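# Sort loose seals into bins by their size

## Task

Put each loose seal into the bin that matches its size, so that every seal stays in its bin on its own without the robot holding it; then open the grippers and move the arms away.

## Robot and tools

Robot: two arms, left_arm and right_arm, each carrying a parallel two-finger gripper and a wrist camera (cam_left_wrist, cam_right_wrist, both 504x504). The left_arm base sits near (+0.005, +0.274, 0) m and the right_arm base near (+0.025, -0.315, 0) m, each turned slightly about z.

Scene frame: origin on the table surface midway between the arms, +z up, +x pointing out across the table, left_arm on the +y side. The names left and right refer to arms, not to image sides. Gripper frame: the fingers extend along the gripper's +z and close along its y. The reported end_effector_position is the point between the finger pads, roughly 1 cm inside the fingertips.

The row (used by execute_actions and move): a single list of 14 numbers, each in [-1, 1], always including both arms even when one stays still. Order: dx, dy, dz, rx, ry, rz, opening for left_arm, then the same seven for right_arm. dx..rz are an offset, not a pose, expressed in that gripper's own axes and measured from the gripper pose printed in the most recent result that showed it (before any such result in a scene, and for the second and later calls within one reply, from where the gripper is when the action begins). Scale: 1.0 equals 0.6 m of travel or 180 degrees of turn; rx, ry, rz form one rotation vector. Opening is absolute, not an offset: +1 fully open (0.094 m), -1 closed.

execute_actions(actions, pictures): actions is a list holding at most one item. An empty list just reports the state (with pictures). An action item {"rows": [...], "steps": n} has 1 to 15 rows and n from 9 to 15 steps of 1/30 s; each row is one step, the final row repeats if rows run out, and every row is counted from the same starting pose, not from the previous row. A wait item {"steps": n} (up to 300) sends nothing and ends n steps after the previous result, your reply time included. pictures true adds camera images. A refused call does nothing.

move(target, speed): target is one 14-number row as above. Each gripper travels a straight line toward its target; both paths finish together, lasting 0.5 to 10 s (cut off at 10 s). speed is the top path speed in m/s, 0.002 to 0.5, default 0.25; turning is capped at twice that in rad/s. Openings are sent at the start. Paths ignore obstacles and the other arm, and a gripper may lag, drift or overshoot speed, particularly with a nearly straight arm. Faster contact strikes harder, and aiming further beyond a contact presses harder. The result carries a move: line giving the ending (done, off_target, moving, held, fault) and any limits (paced: the sent pose was clipped; held: a check blocked some steps, after which the arm may lunge), plus each gripper's distance from its target. If only one arm is named, the other finished fine.

wait(seconds): 0 to 10 s of letting the scene run with no new command; returns a state with pictures.

zoom_image(camera, region): enlarges part of that camera's latest image; region is [x0, y0, x1, y1] in pixels from the top-left corner, at most 504 by 504.

read_manual(section): returns only licence text ("licences"); it does not help the task.

finished_scene(scene): pass the current scene's number to end and grade it; irreversible. Call it only once the seals rest in the right bins untouched.

Result lines: the state line lists each gripper's position (m) and quat_wxyz in the scene frame; at long reach the printed position can be off. grip_measured is the measured finger gap on the same scale as the opening command. HELD marks steps where your row was partly or wholly withheld; a pose unreachable line means the clearance check altered or blocked that arm's command. A Hand target line (present when nothing is pending) shows where the controller is currently driving each gripper. FAULT means an arm stopped; MOTOR HOT warns at 85 °C, and at 100 °C the arm drops whatever it holds until it cools.

Timing: each action's result is taken 9 steps early; those steps run while you compose the next reply, and your reply time also lets the simulation run. After an action an arm continues only to its last clipped pose. Each step the commanded pose is clipped to within 70 mm and 16 degrees of the measured pose, so large offsets need several actions; check the printed pose and send the remainder.

Sag: arms often stop a centimetre or more short, usually low, and repeated zero offsets let them sink further. Zero offsets are not a pause; they pull the arm back to the reference pose. To keep an arm still, send the correction to its desired pose in the first call of a reply and zeros afterwards, aiming higher if it still droops.

Gripping: fingers move to where grip_measured would read your number (except near ±1). To hold a seal, command about 0.03 below the measured grip; smaller differences hold more gently. Thin parts under about 2 mm get less force. Sensor readings can be off by about 1 mm.

Avoid: dropping or flinging seals, knocking anything off the table, hard pushes, slamming, and letting the arms touch or press each other. Expect occasional tugs on held parts or nudges to loose objects. Long holds heat motors, so keep carrying short. Finish by opening the grippers and lifting clear.

Each tool is called after "Request:" as name([rows], argument=value, ...), one row to a line, values as JSON.

## Session

Request:
execute_actions(actions=[])

Scene clock: 0.00 s of 6900.00 s.
left_arm: end_effector_position=(+0.4428, +0.7638, +0.1718) grip_measured=+1.000 end_effector_quat_wxyz=(+0.218, -0.535, +0.598, +0.556) | right_arm: end_effector_position=(+0.5376, -0.1315, +0.2685) grip_measured=+1.000 end_effector_quat_wxyz=(+0.001, +0.609, -0.758, +0.235)
Joint positions: left_arm=[ 0.451  1.924  1.424 -0.399 -1.197 -0.396  0.094] | right_arm=[ 0.665  1.694  1.686 -1.47   0.465 -0.888  0.094]
Joint velocities: left_arm=[-0.005  0.005 -0.002 -0.002 -0.022  0.007  0.   ] | right_arm=[ 0.005 -0.005 -0.007 -0.007 -0.022 -0.037  0.   ]
Hand target (left_arm): +0.448, +0.767, +0.181; +0.227, -0.539, +0.592, +0.555
Hand target (right_arm): +0.543, -0.129, +0.287; +0.019, -0.604, +0.760, -0.239

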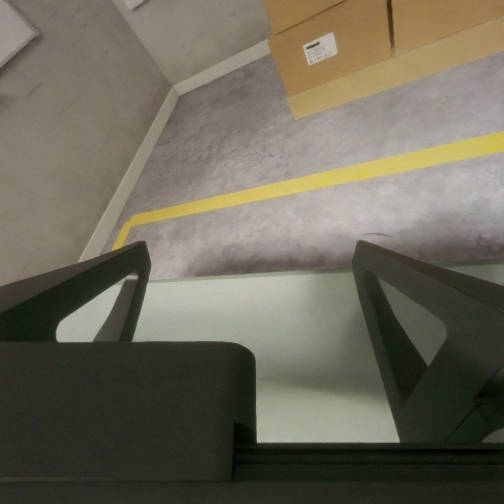

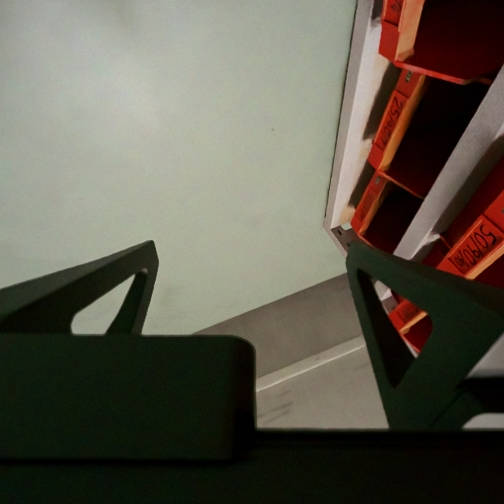

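Request:
move(target=[0.1315,0.672,-0.94,0.539,-0.0603,0.1587,1, 0.307,0.3305,-0.3355,0.0522,-0.2516,0.4651,1], speed=0.25)

Scene clock: 5.80 s of 6900.00 s.
left_arm: end_effector_position=(+0.2462, +0.1614, +0.4313) grip_measured=+1.000 end_effector_quat_wxyz=(+0.455, -0.003, +0.891, -0.000) | right_arm: end_effector_position=(+0.2518, -0.2035, +0.4378) grip_measured=+1.000 end_effector_quat_wxyz=(+0.463, -0.001, +0.886, +0.004)
Joint positions: left_arm=[-0.981  0.649  1.119 -1.295 -0.647 -0.581  0.094] | right_arm=[ 1.092  0.628  1.129 -1.345  0.701  0.636  0.094]
Joint velocities: left_arm=[-0.024 -0.005  0.012  0.007  0.007 -0.037  0.   ] | right_arm=[ 0.005  0.005  0.007 -0.002 -0.037  0.066  0.   ]
Hand target (left_arm): +0.246, +0.161, +0.449; +0.462, -0.008, +0.887, -0.009
Hand target (right_arm): +0.251, -0.202, +0.434; +0.459, +0.000, +0.888, +0.004
Off the commanded pose (left_arm): 0.015 m, 1 deg.
Off the commanded pose (right_arm): 0.008 m, 1 deg.
Kept back: nothing.
move: off_target (left_arm)

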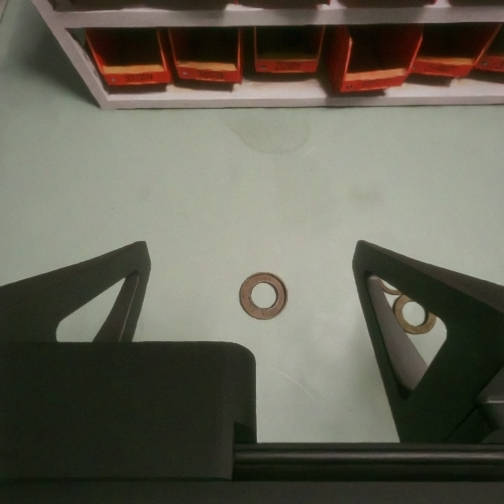

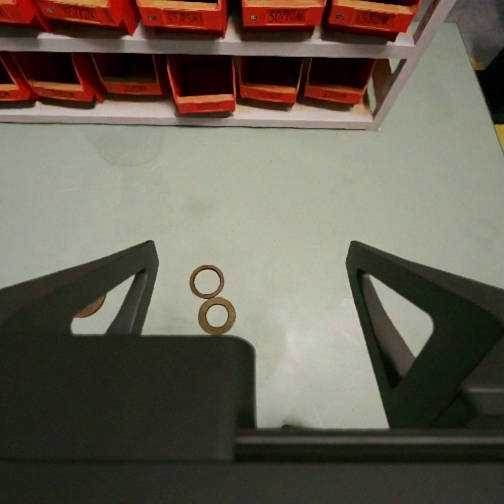

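Request:
zoom_image(camera="cam_right_wrist", region=[0, 0, 440, 130])

Request:
zoom_image(camera="cam_right_wrist", region=[60, 240, 280, 350])

Request:
zoom_image(camera="cam_left_wrist", region=[40, 0, 504, 120])

Region (0, 0, 440, 130) of cam_right_wrist's 504x504 image, scaled by 1.145, with more detail than that image has; it fills the top 149 rows of this view, and the rest is white.

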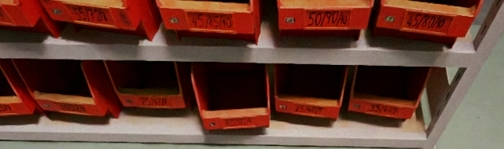

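Region (60, 240, 280, 350) of cam_right_wrist's 504x504 image, scaled by 2.291, with more detail than that image has.

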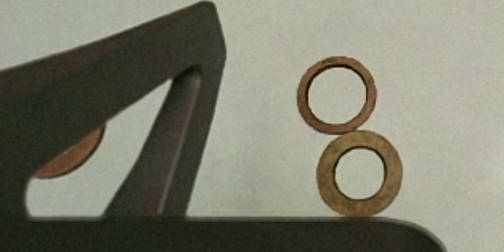

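Region (40, 0, 504, 120) of cam_left_wrist's 504x504 image, scaled by 1.086, with more detail than that image has; it fills the top 130 rows of this view, and the rest is white.

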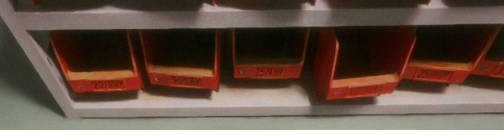

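Request:
execute_actions(actions=[])

Scene clock: 9.13 s of 6900.00 s.
left_arm: end_effector_position=(+0.2462, +0.1614, +0.4313) grip_measured=+1.000 end_effector_quat_wxyz=(+0.455, -0.003, +0.891, -0.000) | right_arm: end_effector_position=(+0.2518, -0.2035, +0.4378) grip_measured=+1.000 end_effector_quat_wxyz=(+0.463, +0.000, +0.886, +0.005)
Joint positions: left_arm=[-0.981  0.649  1.119 -1.295 -0.647 -0.582  0.094] | right_arm=[ 1.092  0.628  1.129 -1.345  0.701  0.639  0.094]
Joint velocities: left_arm=[-0.005 -0.024  0.002 -0.002  0.022 -0.022  0.   ] | right_arm=[-0.005  0.005  0.002  0.017 -0.095  0.066  0.   ]
Hand target (left_arm): +0.246, +0.161, +0.449; +0.462, -0.008, +0.887, -0.009
Hand target (right_arm): +0.251, -0.202, +0.434; +0.459, +0.000, +0.888, +0.004
Off the commanded pose (left_arm): 0.015 m, 1 deg.
Off the commanded pose (right_arm): 0.008 m, 1 deg.
Kept back: nothing.
Steps of this call (steps 1 to 90: nothing new was sent; then 0.33 s passed at rest). Readings (end_effector_position):
1: left_arm (+0.2462, +0.1614, +0.4313) | right_arm (+0.2518, -0.2035, +0.4378)
2: left_arm (+0.2462, +0.1614, +0.4313) | right_arm (+0.2518, -0.2035, +0.4378)
4: left_arm (+0.2462, +0.1614, +0.4313) | right_arm (+0.2518, -0.2035, +0.4378)
8: left_arm (+0.2462, +0.1614, +0.4313) | right_arm (+0.2518, -0.2035, +0.4378)
90: the state above

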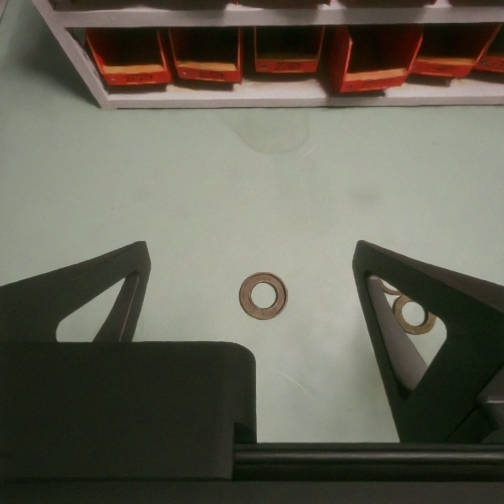

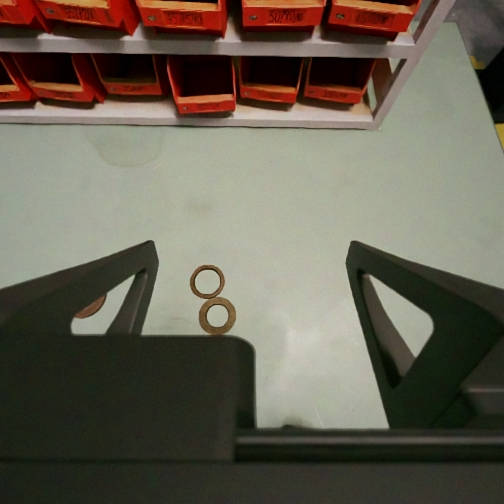

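Request:
zoom_image(camera="cam_right_wrist", region=[0, 0, 420, 140])

Request:
zoom_image(camera="cam_left_wrist", region=[40, 0, 504, 130])

Region (0, 0, 420, 140) of cam_right_wrist's 504x504 image, scaled by 1.200, with more detail than that image has.

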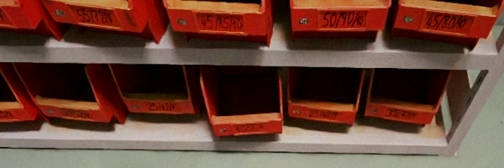

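Region (40, 0, 504, 130) of cam_left_wrist's 504x504 image, scaled by 1.086, with more detail than that image has; it fills the top 141 rows of this view, and the rest is white.

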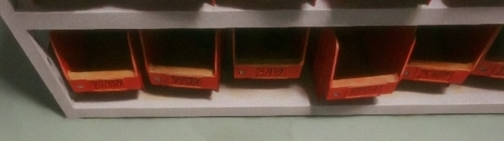

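Request:
move(target=[-0.103,-0.102,0.345,0,-0.144,0,1,-0.082,-0.078,0.345,0,-0.138,0,1], speed=0.25)

Scene clock: 16.53 s of 6900.00 s.
left_arm: end_effector_position=(+0.4451, +0.0950, +0.3511) grip_measured=+1.000 end_effector_quat_wxyz=(+0.632, -0.001, +0.775, -0.002) | right_arm: end_effector_position=(+0.4514, -0.2472, +0.3519) grip_measured=+1.000 end_effector_quat_wxyz=(+0.632, +0.003, +0.775, +0.009)
Joint positions: left_arm=[-0.727  1.018  0.793 -0.015 -0.567 -0.135  0.094] | right_arm=[ 0.431  0.827  0.688 -0.07   0.237  0.068  0.094]
Joint velocities: left_arm=[-0.005 -0.015  0.007 -0.017 -0.022 -0.022  0.   ] | right_arm=[-0.015 -0.005 -0.017 -0.017 -0.007  0.022  0.   ]
Hand target (left_arm): +0.448, +0.097, +0.358; +0.641, -0.004, +0.768, -0.003
Hand target (right_arm): +0.450, -0.250, +0.360; +0.643, -0.000, +0.766, +0.006
Off the commanded pose (left_arm): 0.012 m, 2 deg.
Off the commanded pose (right_arm): 0.008 m, 2 deg.
Kept back: nothing.
After step 90, 2.90 s passed at rest.
move: off_target (left_arm)

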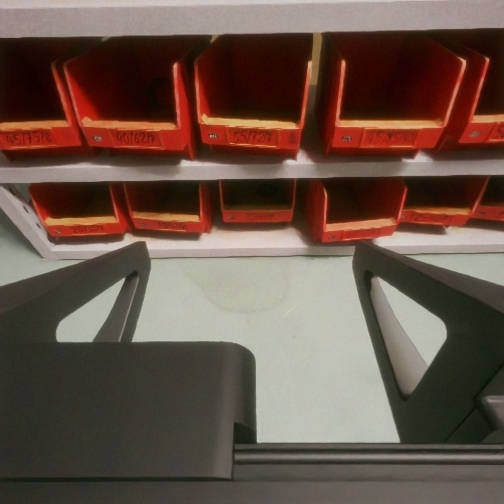

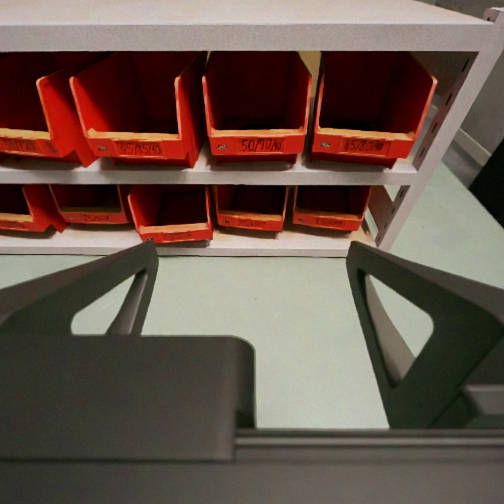

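Request:
zoom_image(camera="cam_left_wrist", region=[0, 110, 504, 250])

Request:
zoom_image(camera="cam_right_wrist", region=[0, 120, 420, 250])

Region (0, 110, 504, 250) of cam_left_wrist's 504x504 image, scaled by 1.000.

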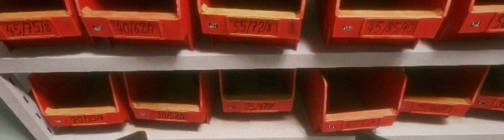

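Region (0, 120, 420, 250) of cam_right_wrist's 504x504 image, scaled by 1.200, with more detail than that image has; it fills the top 156 rows of this view, and the rest is white.

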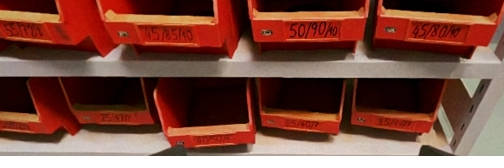

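Request:
zoom_image(camera="cam_left_wrist", region=[0, 120, 250, 165])

Request:
zoom_image(camera="cam_left_wrist", region=[200, 120, 504, 165])

Request:
zoom_image(camera="cam_right_wrist", region=[0, 130, 210, 170])

Request:
zoom_image(camera="cam_right_wrist", region=[200, 130, 410, 170])

Region (0, 120, 250, 165) of cam_left_wrist's 504x504 image, scaled by 2.016, with more detail than that image has; it fills the top 91 rows of this view, and the rest is white.

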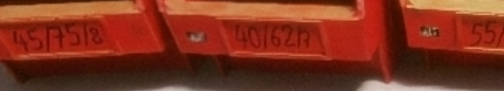

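Region (200, 120, 504, 165) of cam_left_wrist's 504x504 image, scaled by 1.658, with more detail than that image has; it fills the top 75 rows of this view, and the rest is white.

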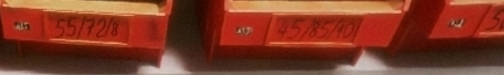

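Region (0, 130, 210, 170) of cam_right_wrist's 504x504 image, scaled by 2.400, with more detail than that image has; it fills the top 96 rows of this view, and the rest is white.

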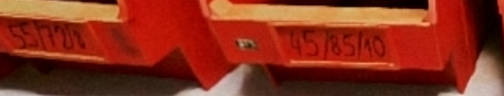

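Region (200, 130, 410, 170) of cam_right_wrist's 504x504 image, scaled by 2.400, with more detail than that image has; it fills the top 96 rows of this view, and the rest is white.

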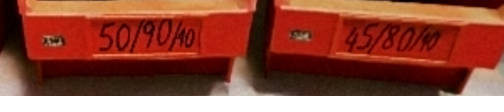

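Request:
zoom_image(camera="cam_left_wrist", region=[30, 205, 504, 245])

Request:
zoom_image(camera="cam_right_wrist", region=[0, 205, 380, 245])

Region (30, 205, 504, 245) of cam_left_wrist's 504x504 image, scaled by 1.063, with more detail than that image has; it fills the top 43 rows of this view, and the rest is white.

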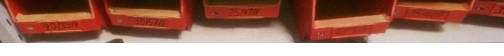

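Region (0, 205, 380, 245) of cam_right_wrist's 504x504 image, scaled by 1.326, with more detail than that image has; it fills the top 53 rows of this view, and the rest is white.

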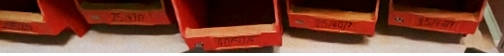

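Request:
move(target=[0.157,0.05,-0.01,0.148,-0.245,0.495,-0.3,0.408,0.202,-0.064,-0.171,0.412,-0.209,0.2], speed=0.25)

Scene clock: 26.57 s of 6900.00 s.
left_arm: end_effector_position=(+0.4151, +0.1226, +0.2609) grip_measured=-0.297 end_effector_quat_wxyz=(+0.657, +0.651, +0.271, +0.265) | right_arm: end_effector_position=(+0.3417, -0.1407, +0.0967) grip_measured=+0.201 end_effector_quat_wxyz=(-0.028, -0.371, +0.928, -0.001)
Joint positions: left_arm=[-0.244  1.128  0.442  0.692  0.694  1.555  0.033] | right_arm=[ 0.68   1.426  0.957 -1.157 -0.006 -0.257  0.056]
Joint velocities: left_arm=[-0.015 -0.005  0.002 -0.022  0.007 -0.007  0.   ] | right_arm=[-0.005 -0.015  0.002 -0.007 -0.022 -0.11  -0.   ]
Hand target (left_arm): +0.422, +0.125, +0.260; +0.653, +0.654, +0.274, +0.266
Hand target (right_arm): +0.361, -0.125, +0.120; +0.000, -0.382, +0.924, +0.005
Off the commanded pose (left_arm): 0.006 m, 1 deg.
Off the commanded pose (right_arm): 0.038 m, 4 deg.
Kept back: nothing.
After step 90, 2.87 s passed at rest.
move: off_target (right_arm)

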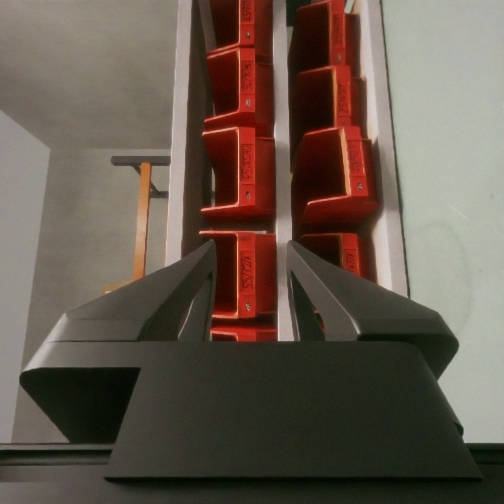

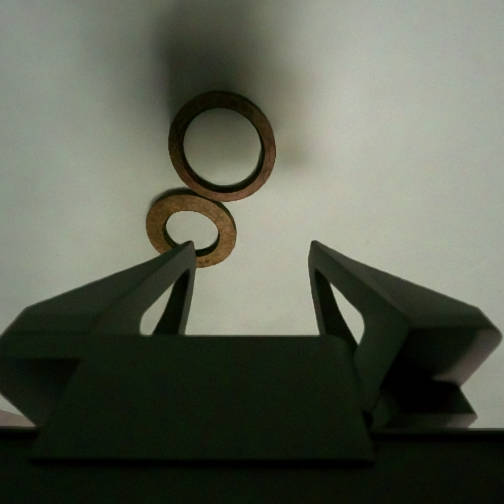

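Request:
move(target=[0.008,0,0.004,0,0,0,-0.3,-0.052,-0.018,0.085,0.006,-0.02,-0.008,0.2], speed=0.12)

Scene clock: 31.93 s of 6900.00 s.
left_arm: end_effector_position=(+0.4146, +0.1220, +0.2609) grip_measured=-0.297 end_effector_quat_wxyz=(+0.658, +0.652, +0.269, +0.264) | right_arm: end_effector_position=(+0.3676, -0.1265, +0.0449) grip_measured=+0.201 end_effector_quat_wxyz=(+0.000, -0.377, +0.926, +0.003)
Joint positions: left_arm=[-0.244  1.128  0.442  0.692  0.699  1.558  0.033] | right_arm=[ 0.68   1.542  0.927 -0.955 -0.006 -0.27   0.056]
Joint velocities: left_arm=[ 0.005 -0.005 -0.002  0.012  0.007 -0.037 -0.001] | right_arm=[-0.005  0.005  0.007 -0.002 -0.11   0.066 -0.   ]
Hand target (left_arm): +0.420, +0.124, +0.261; +0.657, +0.651, +0.271, +0.265
Hand target (right_arm): +0.369, -0.128, +0.044; +0.005, -0.383, +0.924, +0.003
Off the commanded pose (left_arm): 0.006 m, 0 deg.
Off the commanded pose (right_arm): 0.002 m, 1 deg.
Kept back: nothing.
After step 90, 1.50 s passed at rest.
move: done

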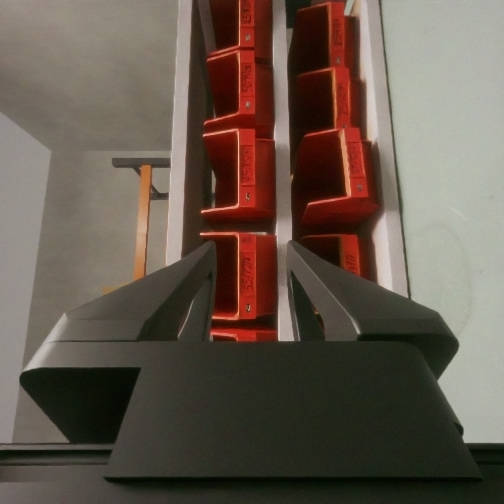

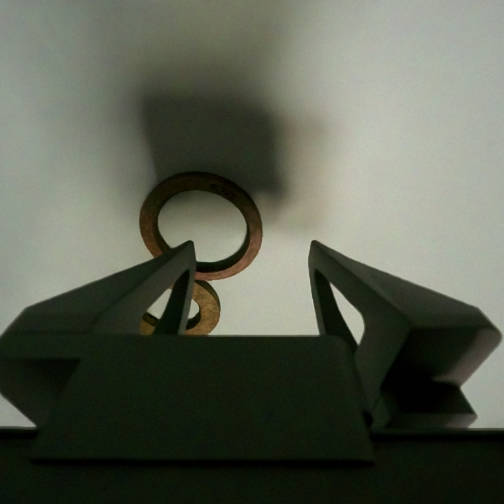

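Request:
move(target=[0.008,0,0.004,0,0,0,-0.3,0,0,0.05,0,-0.005,0,0.2], speed=0.05)

Scene clock: 33.53 s of 6900.00 s.
left_arm: end_effector_position=(+0.4140, +0.1215, +0.2609) grip_measured=-0.297 end_effector_quat_wxyz=(+0.658, +0.653, +0.267, +0.263) | right_arm: end_effector_position=(+0.3682, -0.1260, +0.0189) grip_measured=+0.201 end_effector_quat_wxyz=(+0.007, -0.377, +0.926, +0.004)
Joint positions: left_arm=[-0.244  1.128  0.442  0.692  0.703  1.558  0.033] | right_arm=[ 0.68   1.582  0.89  -0.863 -0.006 -0.271  0.056]
Joint velocities: left_arm=[-0.015 -0.015  0.002 -0.027 -0.022  0.007  0.001] | right_arm=[-0.015 -0.005  0.027  0.007 -0.007 -0.081 -0.001]
Hand target (left_arm): +0.420, +0.124, +0.261; +0.657, +0.652, +0.269, +0.264
Hand target (right_arm): +0.367, -0.126, +0.015; +0.008, -0.377, +0.926, +0.006
Off the commanded pose (left_arm): 0.006 m, 0 deg.
Off the commanded pose (right_arm): 0.004 m, 0 deg.
Kept back: nothing.
move: done

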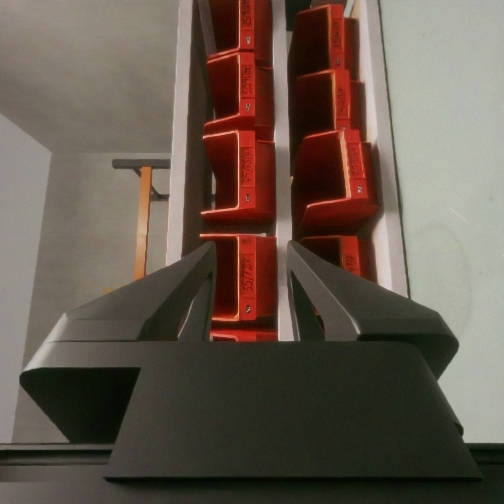

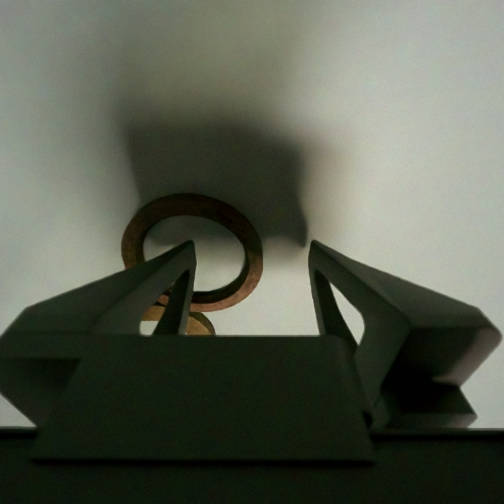

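Request:
move(target=[0.008,0,0.004,0,0,0,-0.3,0,0,0.014,0,0,0,0.2], speed=0.03)

Request:
move(target=[0,0,0,0,0,0,-0.3,0,0,0,0,0,0,-0.86], speed=0.03)

Scene clock: 34.70 s of 6900.00 s.
left_arm: end_effector_position=(+0.4134, +0.1209, +0.2609) grip_measured=-0.297 end_effector_quat_wxyz=(+0.659, +0.654, +0.266, +0.261) | right_arm: end_effector_position=(+0.3699, -0.1251, +0.0158) grip_measured=+0.201 end_effector_quat_wxyz=(+0.009, -0.377, +0.926, +0.004)
Joint positions: left_arm=[-0.244  1.128  0.442  0.692  0.708  1.558  0.033] | right_arm=[ 0.68   1.59   0.89  -0.852 -0.006 -0.271  0.056]
Joint velocities: left_arm=[-0.034  0.005  0.002 -0.007 -0.007 -0.022 -0.001] | right_arm=[-0.005 -0.015 -0.002 -0.002  0.022  0.037 -0.   ]
Hand target (left_arm): +0.419, +0.123, +0.261; +0.658, +0.653, +0.267, +0.263
Hand target (right_arm): +0.368, -0.126, +0.011; +0.007, -0.377, +0.926, +0.004
Off the commanded pose (left_arm): 0.006 m, 0 deg.
Off the commanded pose (right_arm): 0.006 m, 0 deg.
Kept back: nothing.
move: done

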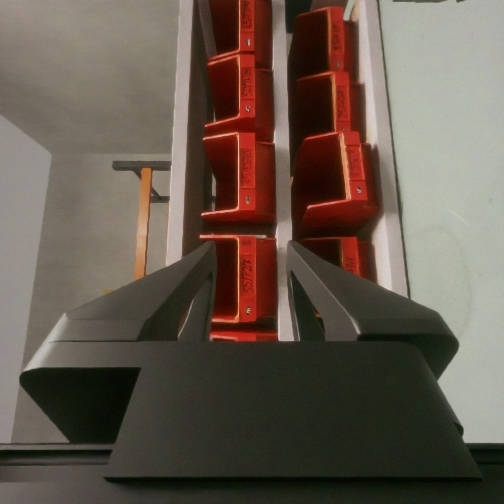

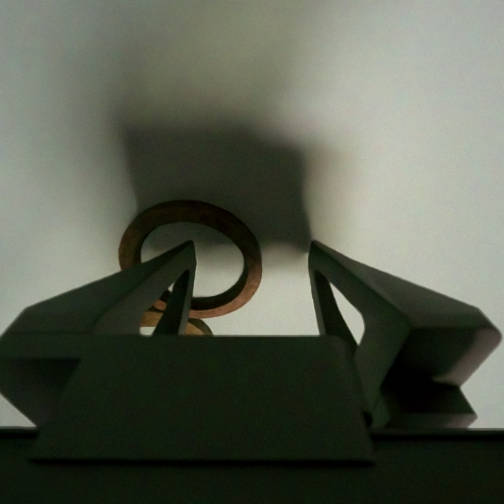

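Scene clock: 35.20 s of 6900.00 s.
left_arm: end_effector_position=(+0.4134, +0.1209, +0.2609) grip_measured=-0.297 end_effector_quat_wxyz=(+0.659, +0.654, +0.266, +0.261) | right_arm: end_effector_position=(+0.3699, -0.1251, +0.0158) grip_measured=-0.850 end_effector_quat_wxyz=(+0.009, -0.377, +0.926, +0.004)
Joint positions: left_arm=[-0.244  1.128  0.442  0.692  0.708  1.558  0.033] | right_arm=[ 0.68   1.59   0.89  -0.852 -0.006 -0.271  0.007]
Joint velocities: left_arm=[-0.005 -0.005  0.007  0.007 -0.007 -0.022  0.001] | right_arm=[-0.005  0.005 -0.012 -0.002 -0.022  0.022 -0.   ]
Hand target (left_arm): +0.413, +0.121, +0.261; +0.659, +0.654, +0.266, +0.261
Hand target (right_arm): +0.370, -0.125, +0.016; +0.009, -0.377, +0.926, +0.004
Off the commanded pose (left_arm): 0.000 m, 0 deg.
Off the commanded pose (right_arm): 0.000 m, 0 deg.
Kept back: nothing.
move: done

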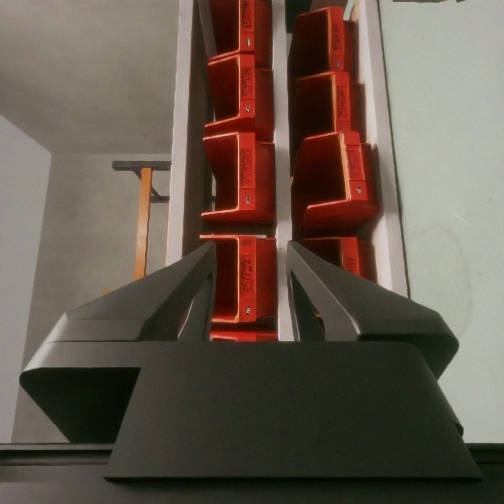

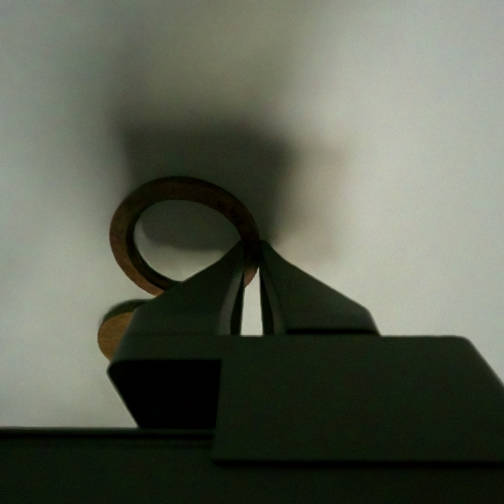

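Request:
move(target=[0.008,0,0.004,0,0,0,-0.3,0,0,-0.06,0,0,0,-0.89], speed=0.08)

Scene clock: 36.33 s of 6900.00 s.
left_arm: end_effector_position=(+0.4129, +0.1204, +0.2609) grip_measured=-0.297 end_effector_quat_wxyz=(+0.659, +0.654, +0.264, +0.260) | right_arm: end_effector_position=(+0.3543, -0.1337, +0.0349) grip_measured=-0.872 end_effector_quat_wxyz=(-0.012, -0.377, +0.926, +0.002)
Joint positions: left_arm=[-0.244  1.128  0.442  0.692  0.712  1.558  0.033] | right_arm=[ 0.68   1.538  0.89  -0.946 -0.006 -0.271  0.006]
Joint velocities: left_arm=[-0.005  0.005 -0.002  0.027 -0.022  0.095 -0.002] | right_arm=[ 0.005 -0.015  0.017 -0.012  0.037 -0.022 -0.   ]
Hand target (left_arm): +0.418, +0.122, +0.261; +0.659, +0.654, +0.266, +0.261
Hand target (right_arm): +0.369, -0.126, +0.052; +0.009, -0.377, +0.926, +0.004
Off the commanded pose (left_arm): 0.006 m, 0 deg.
Off the commanded pose (right_arm): 0.024 m, 2 deg.
Kept back: nothing.
move: off_target (right_arm)

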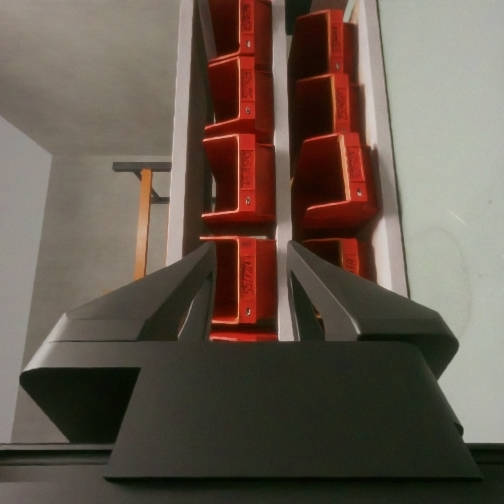

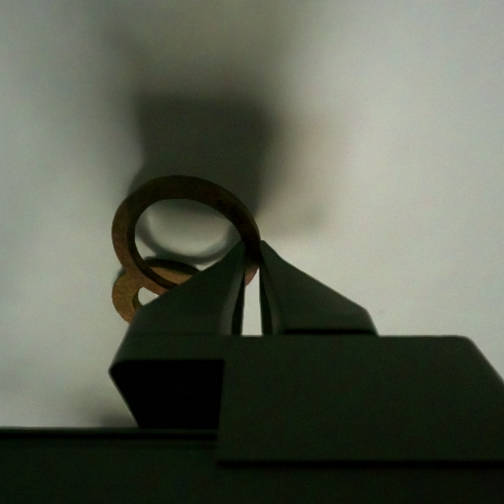

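Request:
zoom_image(camera="cam_right_wrist", region=[180, 180, 330, 330])

Region (180, 180, 330, 330) of cam_right_wrist's 504x504 image, scaled by 3.360, with more detail than that image has.

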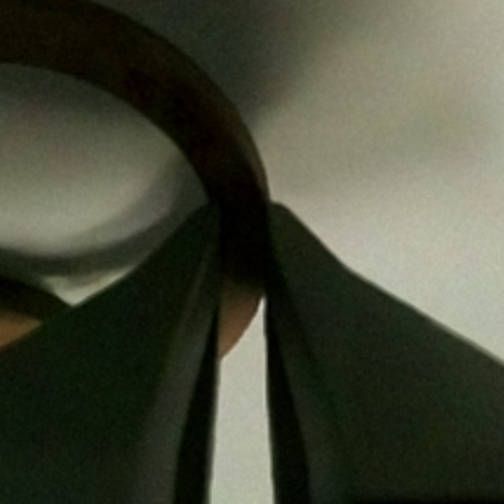

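Request:
move(target=[0.008,0,0.004,0,0,0,-0.3,-0.4075,-0.003,-0.418,0.003,-0.007,-0.004,-0.89], speed=0.2)

Scene clock: 40.10 s of 6900.00 s.
left_arm: end_effector_position=(+0.4123, +0.1199, +0.2609) grip_measured=-0.297 end_effector_quat_wxyz=(+0.660, +0.655, +0.263, +0.258) | right_arm: end_effector_position=(+0.5268, +0.0280, +0.2554) grip_measured=-0.872 end_effector_quat_wxyz=(+0.005, -0.386, +0.922, +0.004)
Joint positions: left_arm=[-0.244  1.128  0.442  0.692  0.717  1.558  0.033] | right_arm=[ 0.777  1.953  2.07  -1.677 -0.006 -0.194  0.006]
Joint velocities: left_arm=[ 0.005 -0.005 -0.002  0.002 -0.022 -0.022  0.001] | right_arm=[-0.005 -0.005 -0.012 -0.017  0.051  0.095  0.001]
Hand target (left_arm): +0.418, +0.122, +0.261; +0.659, +0.654, +0.264, +0.260
Hand target (right_arm): +0.534, +0.039, +0.279; +0.031, -0.383, +0.923, +0.009
Off the commanded pose (left_arm): 0.006 m, 0 deg.
Off the commanded pose (right_arm): 0.028 m, 1 deg.
joint sent to its limit (right arm) — the command would take joint 4 (wrist pitch) past its lower limit, so that joint was sent only as far as its limit.
Kept back: nothing.
move: off_target (right_arm)

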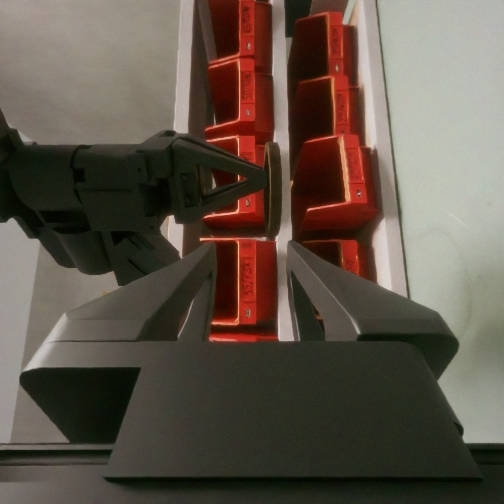

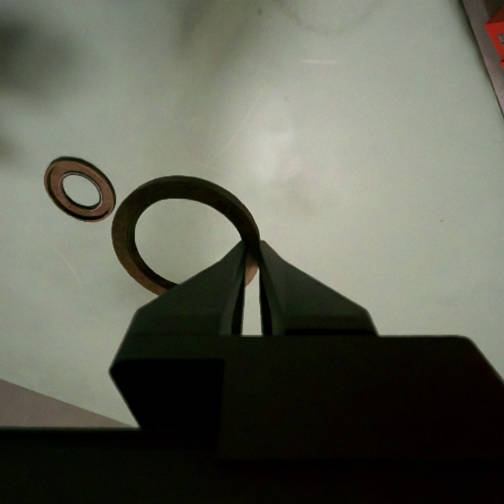

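Request:
move(target=[0.032,-0.025,0.092,0,0,0,-0.3,-0.021,0.005,-0.04,0,0,0,-0.89], speed=0.08)

Scene clock: 43.17 s of 6900.00 s.
left_arm: end_effector_position=(+0.4518, +0.0981, +0.2304) grip_measured=-0.297 end_effector_quat_wxyz=(+0.651, +0.662, +0.279, +0.247) | right_arm: end_effector_position=(+0.5267, +0.0280, +0.2554) grip_measured=-0.872 end_effector_quat_wxyz=(+0.004, -0.386, +0.922, +0.004)
Joint positions: left_arm=[-0.3    1.318  0.514  0.765  0.654  1.558  0.033] | right_arm=[ 0.777  1.953  2.07  -1.678 -0.006 -0.194  0.006]
Joint velocities: left_arm=[-0.005 -0.005 -0.007  0.002  0.037 -0.095  0.   ] | right_arm=[-0.005 -0.005  0.007  0.002 -0.066 -0.007  0.   ]
Hand target (left_arm): +0.463, +0.092, +0.246; +0.660, +0.655, +0.263, +0.258
Hand target (right_arm): +0.532, +0.038, +0.279; +0.030, -0.386, +0.922, +0.010
Off the commanded pose (left_arm): 0.021 m, 3 deg.
Off the commanded pose (right_arm): 0.027 m, 0 deg.
joint sent to its limit (right arm) — the command would take joint 4 (wrist pitch) past its lower limit, so that joint was sent only as far as its limit.
Kept back: nothing.
move: off_target (left_arm, right_arm)

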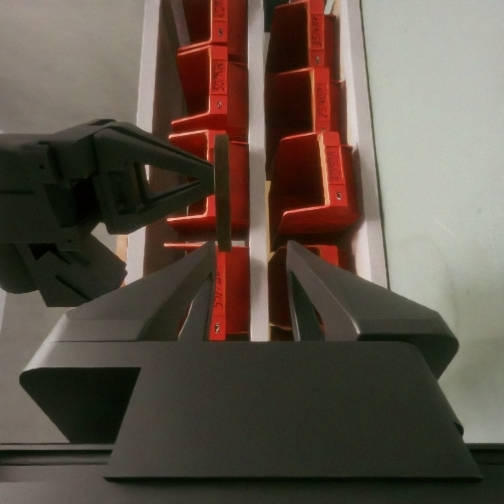

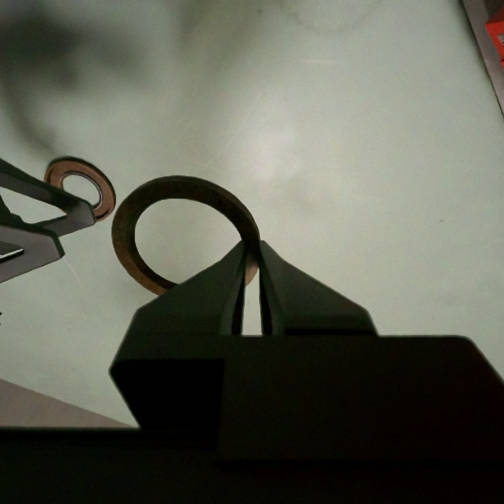

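Request:
move(target=[0,0.053,0.025,-0.011,-0.003,0.009,-0.3,-0.021,0.005,-0.04,0,0,0,-0.89], speed=0.06)

Scene clock: 45.17 s of 6900.00 s.
left_arm: end_effector_position=(+0.4554, +0.0927, +0.2374) grip_measured=-0.297 end_effector_quat_wxyz=(+0.651, +0.662, +0.278, +0.247) | right_arm: end_effector_position=(+0.5267, +0.0280, +0.2554) grip_measured=-0.872 end_effector_quat_wxyz=(+0.004, -0.386, +0.922, +0.004)
Joint positions: left_arm=[-0.314  1.313  0.533  0.742  0.643  1.558  0.033] | right_arm=[ 0.777  1.953  2.07  -1.678 -0.006 -0.194  0.006]
Joint velocities: left_arm=[-0.005  0.005 -0.002 -0.022  0.051 -0.007 -0.   ] | right_arm=[-0.005 -0.005 -0.002 -0.007  0.051 -0.037  0.   ]
Hand target (left_arm): +0.462, +0.087, +0.262; +0.660, +0.655, +0.262, +0.257
Hand target (right_arm): +0.532, +0.038, +0.279; +0.030, -0.386, +0.922, +0.010
Off the commanded pose (left_arm): 0.026 m, 2 deg.
Off the commanded pose (right_arm): 0.027 m, 0 deg.
joint sent to its limit (right arm) — the command would take joint 4 (wrist pitch) past its lower limit, so that joint was sent only as far as its limit.
Kept back: nothing.
move: off_target (left_arm, right_arm)

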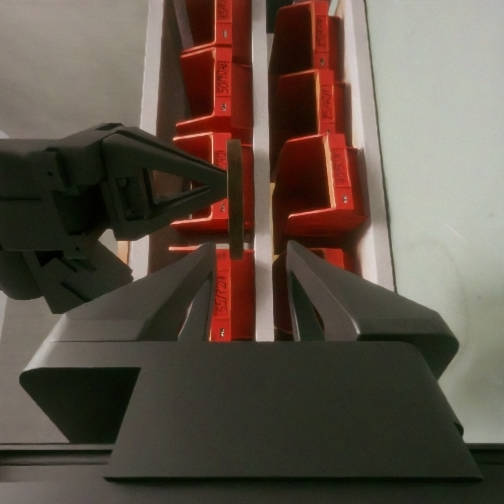

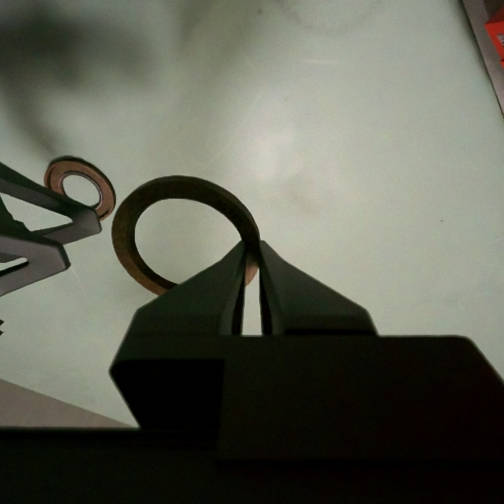

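Request:
move(target=[0,0.062,0.008,-0.011,-0.003,0.009,-0.3,-0.021,0.005,-0.04,0,0,0,-0.89], speed=0.06)

Scene clock: 46.67 s of 6900.00 s.
left_arm: end_effector_position=(+0.4516, +0.0930, +0.2486) grip_measured=-0.297 end_effector_quat_wxyz=(+0.651, +0.662, +0.277, +0.246) | right_arm: end_effector_position=(+0.5267, +0.0280, +0.2554) grip_measured=-0.872 end_effector_quat_wxyz=(+0.004, -0.386, +0.922, +0.004)
Joint positions: left_arm=[-0.314  1.272  0.539  0.695  0.646  1.558  0.033] | right_arm=[ 0.777  1.953  2.07  -1.678 -0.006 -0.194  0.006]
Joint velocities: left_arm=[-0.015  0.015 -0.002 -0.012 -0.007 -0.037 -0.001] | right_arm=[ 0.005 -0.005 -0.012 -0.017 -0.066  0.022  0.001]
Hand target (left_arm): +0.459, +0.089, +0.274; +0.661, +0.655, +0.261, +0.257
Hand target (right_arm): +0.532, +0.038, +0.279; +0.030, -0.386, +0.922, +0.010
Off the commanded pose (left_arm): 0.027 m, 3 deg.
Off the commanded pose (right_arm): 0.027 m, 0 deg.
joint sent to its limit (right arm) — the command would take joint 4 (wrist pitch) past its lower limit, so that joint was sent only as far as its limit.
Kept back: nothing.
move: off_target (left_arm, right_arm)

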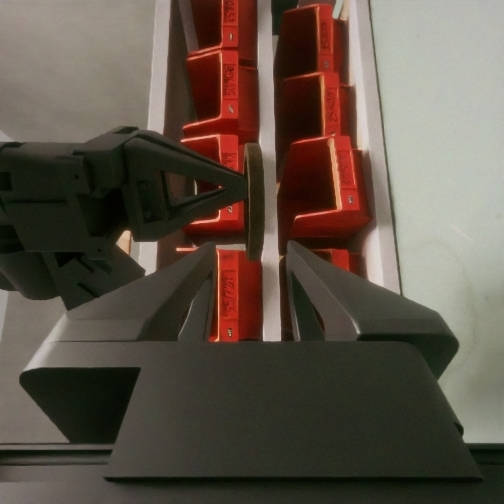

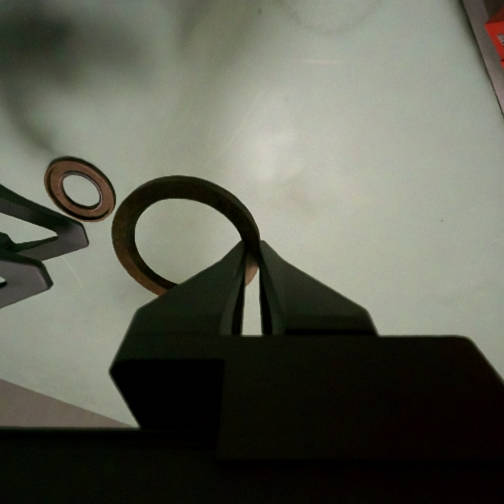

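Request:
move(target=[0.01,0.043,0.064,-0.011,-0.003,0.009,-0.3,-0.021,0.005,-0.04,0,0,0,-0.89], speed=0.04)

Scene clock: 48.57 s of 6900.00 s.
left_arm: end_effector_position=(+0.4696, +0.0765, +0.2608) grip_measured=-0.297 end_effector_quat_wxyz=(+0.656, +0.659, +0.270, +0.251) | right_arm: end_effector_position=(+0.5270, +0.0276, +0.2554) grip_measured=-0.872 end_effector_quat_wxyz=(+0.005, -0.386, +0.922, +0.003)
Joint positions: left_arm=[-0.35   1.312  0.601  0.694  0.611  1.558  0.033] | right_arm=[ 0.777  1.953  2.07  -1.678 -0.003 -0.194  0.006]
Joint velocities: left_arm=[-0.015  0.005 -0.007 -0.007 -0.081  0.007  0.001] | right_arm=[-0.005  0.005 -0.007 -0.012 -0.022 -0.022  0.001]
Hand target (left_arm): +0.482, +0.069, +0.273; +0.661, +0.656, +0.260, +0.256
Hand target (right_arm): +0.532, +0.038, +0.279; +0.030, -0.386, +0.922, +0.010
Off the commanded pose (left_arm): 0.020 m, 1 deg.
Off the commanded pose (right_arm): 0.027 m, 0 deg.
joint sent to its limit (right arm) — the command would take joint 4 (wrist pitch) past its lower limit, so that joint was sent only as far as its limit.
Kept back: nothing.
move: off_target (left_arm, right_arm)

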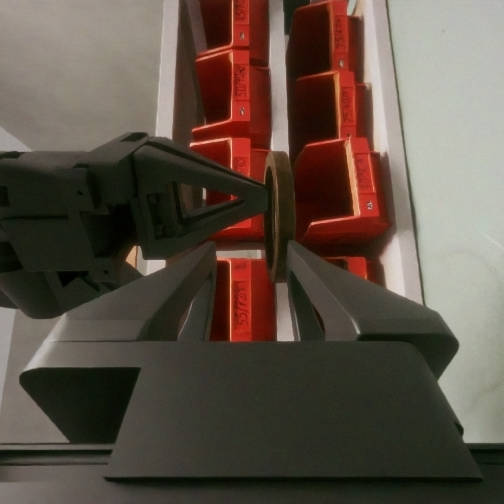

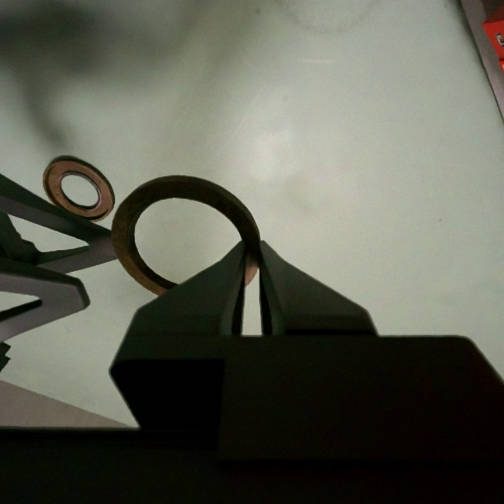

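Request:
move(target=[0,-0.004,0,-0.005,-0.002,0.004,-0.3,-0.021,0.005,-0.04,0,0,0,-0.89], speed=0.03)

Scene clock: 50.43 s of 6900.00 s.
left_arm: end_effector_position=(+0.4681, +0.0759, +0.2635) grip_measured=-0.297 end_effector_quat_wxyz=(+0.660, +0.656, +0.263, +0.255) | right_arm: end_effector_position=(+0.5271, +0.0275, +0.2554) grip_measured=-0.872 end_effector_quat_wxyz=(+0.005, -0.386, +0.922, +0.002)
Joint positions: left_arm=[-0.35   1.312  0.597  0.715  0.617  1.558  0.033] | right_arm=[ 0.777  1.953  2.07  -1.678 -0.002 -0.194  0.006]
Joint velocities: left_arm=[-0.015 -0.005 -0.012 -0.017 -0.022 -0.022  0.   ] | right_arm=[-0.015 -0.015 -0.007 -0.017 -0.007  0.037 -0.002]
Hand target (left_arm): +0.470, +0.077, +0.259; +0.660, +0.656, +0.262, +0.256
Hand target (right_arm): +0.532, +0.038, +0.279; +0.030, -0.386, +0.922, +0.008
Off the commanded pose (left_arm): 0.005 m, 0 deg.
Off the commanded pose (right_arm): 0.027 m, 0 deg.
joint sent to its limit (right arm) — the command would take joint 4 (wrist pitch) past its lower limit, so that joint was sent only as far as its limit.
Kept back: nothing.
move: off_target (right_arm)

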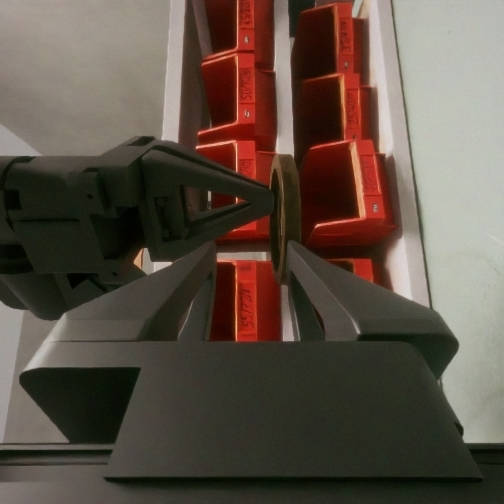

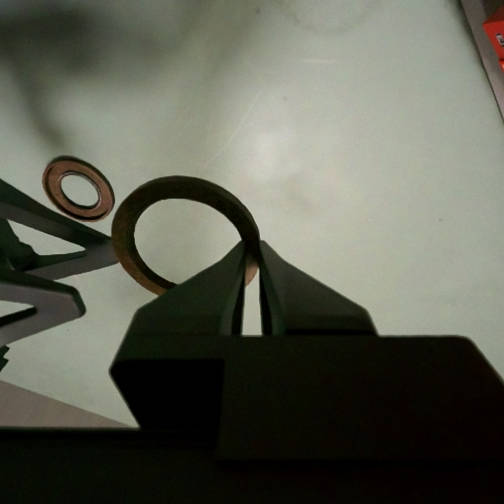

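Request:
move(target=[0,-0.024,-0.006,0,0,0,-0.3,-0.021,0.005,-0.04,0,0,0,-0.89], speed=0.03)

Scene clock: 51.93 s of 6900.00 s.
left_arm: end_effector_position=(+0.4629, +0.0765, +0.2553) grip_measured=-0.297 end_effector_quat_wxyz=(+0.660, +0.657, +0.261, +0.253) | right_arm: end_effector_position=(+0.5271, +0.0275, +0.2554) grip_measured=-0.872 end_effector_quat_wxyz=(+0.005, -0.386, +0.922, +0.002)
Joint positions: left_arm=[-0.35   1.319  0.575  0.745  0.621  1.558  0.033] | right_arm=[ 0.777  1.953  2.07  -1.678 -0.002 -0.194  0.006]
Joint velocities: left_arm=[-0.005 -0.005  0.002 -0.012 -0.007 -0.037  0.001] | right_arm=[-0.015  0.005  0.017  0.012 -0.022 -0.066 -0.   ]
Hand target (left_arm): +0.466, +0.079, +0.249; +0.660, +0.657, +0.263, +0.254
Hand target (right_arm): +0.532, +0.038, +0.279; +0.030, -0.386, +0.922, +0.008
Off the commanded pose (left_arm): 0.007 m, 0 deg.
Off the commanded pose (right_arm): 0.027 m, 0 deg.
joint sent to its limit (right arm) — the command would take joint 4 (wrist pitch) past its lower limit, so that joint was sent only as far as its limit.
Kept back: nothing.
move: off_target (right_arm)

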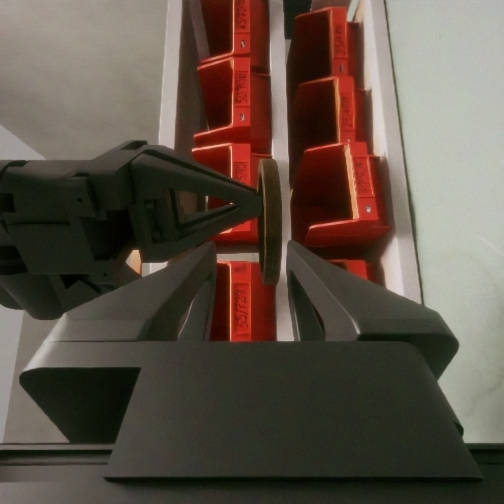

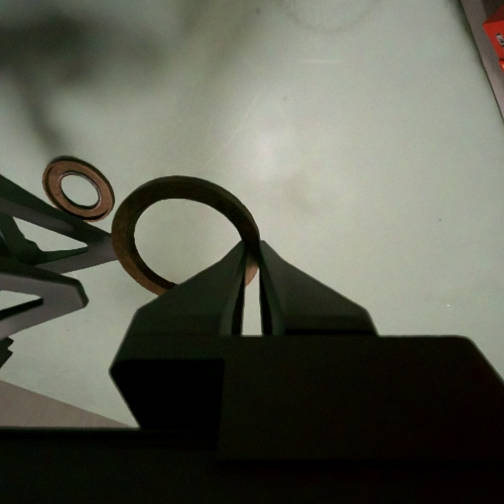

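Request:
move(target=[0.012,0,0.03,0,0,0,-0.3,-0.021,0.005,-0.04,0,0,0,-0.89], speed=0.03)

Scene clock: 53.77 s of 6900.00 s.
left_arm: end_effector_position=(+0.4669, +0.0756, +0.2427) grip_measured=-0.297 end_effector_quat_wxyz=(+0.654, +0.661, +0.272, +0.248) | right_arm: end_effector_position=(+0.5271, +0.0275, +0.2554) grip_measured=-0.872 end_effector_quat_wxyz=(+0.005, -0.386, +0.922, +0.002)
Joint positions: left_arm=[-0.353  1.347  0.575  0.745  0.61   1.558  0.033] | right_arm=[ 0.777  1.953  2.07  -1.678 -0.002 -0.194  0.006]
Joint velocities: left_arm=[-0.015  0.015  0.012  0.002  0.007 -0.051 -0.001] | right_arm=[-0.015  0.015 -0.022 -0.012  0.051 -0.007 -0.   ]
Hand target (left_arm): +0.479, +0.068, +0.256; +0.660, +0.657, +0.261, +0.253
Hand target (right_arm): +0.532, +0.038, +0.279; +0.030, -0.386, +0.922, +0.008
Off the commanded pose (left_arm): 0.020 m, 2 deg.
Off the commanded pose (right_arm): 0.027 m, 0 deg.
joint sent to its limit (right arm) — the command would take joint 4 (wrist pitch) past its lower limit, so that joint was sent only as far as its limit.
Kept back: nothing.
move: off_target (left_arm, right_arm)

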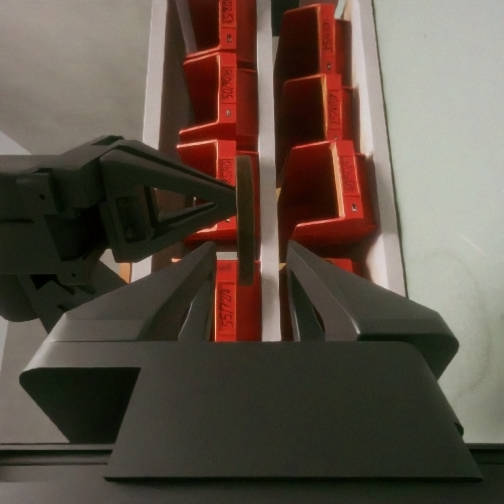

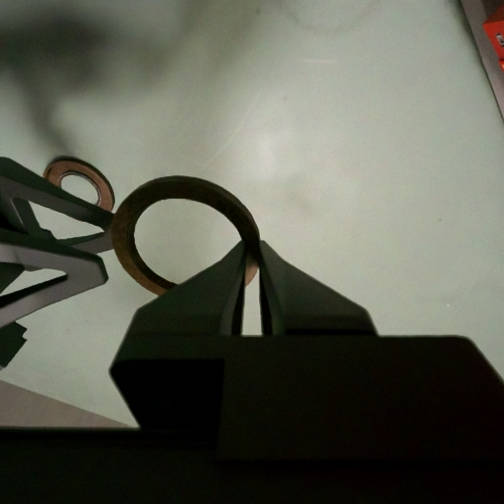

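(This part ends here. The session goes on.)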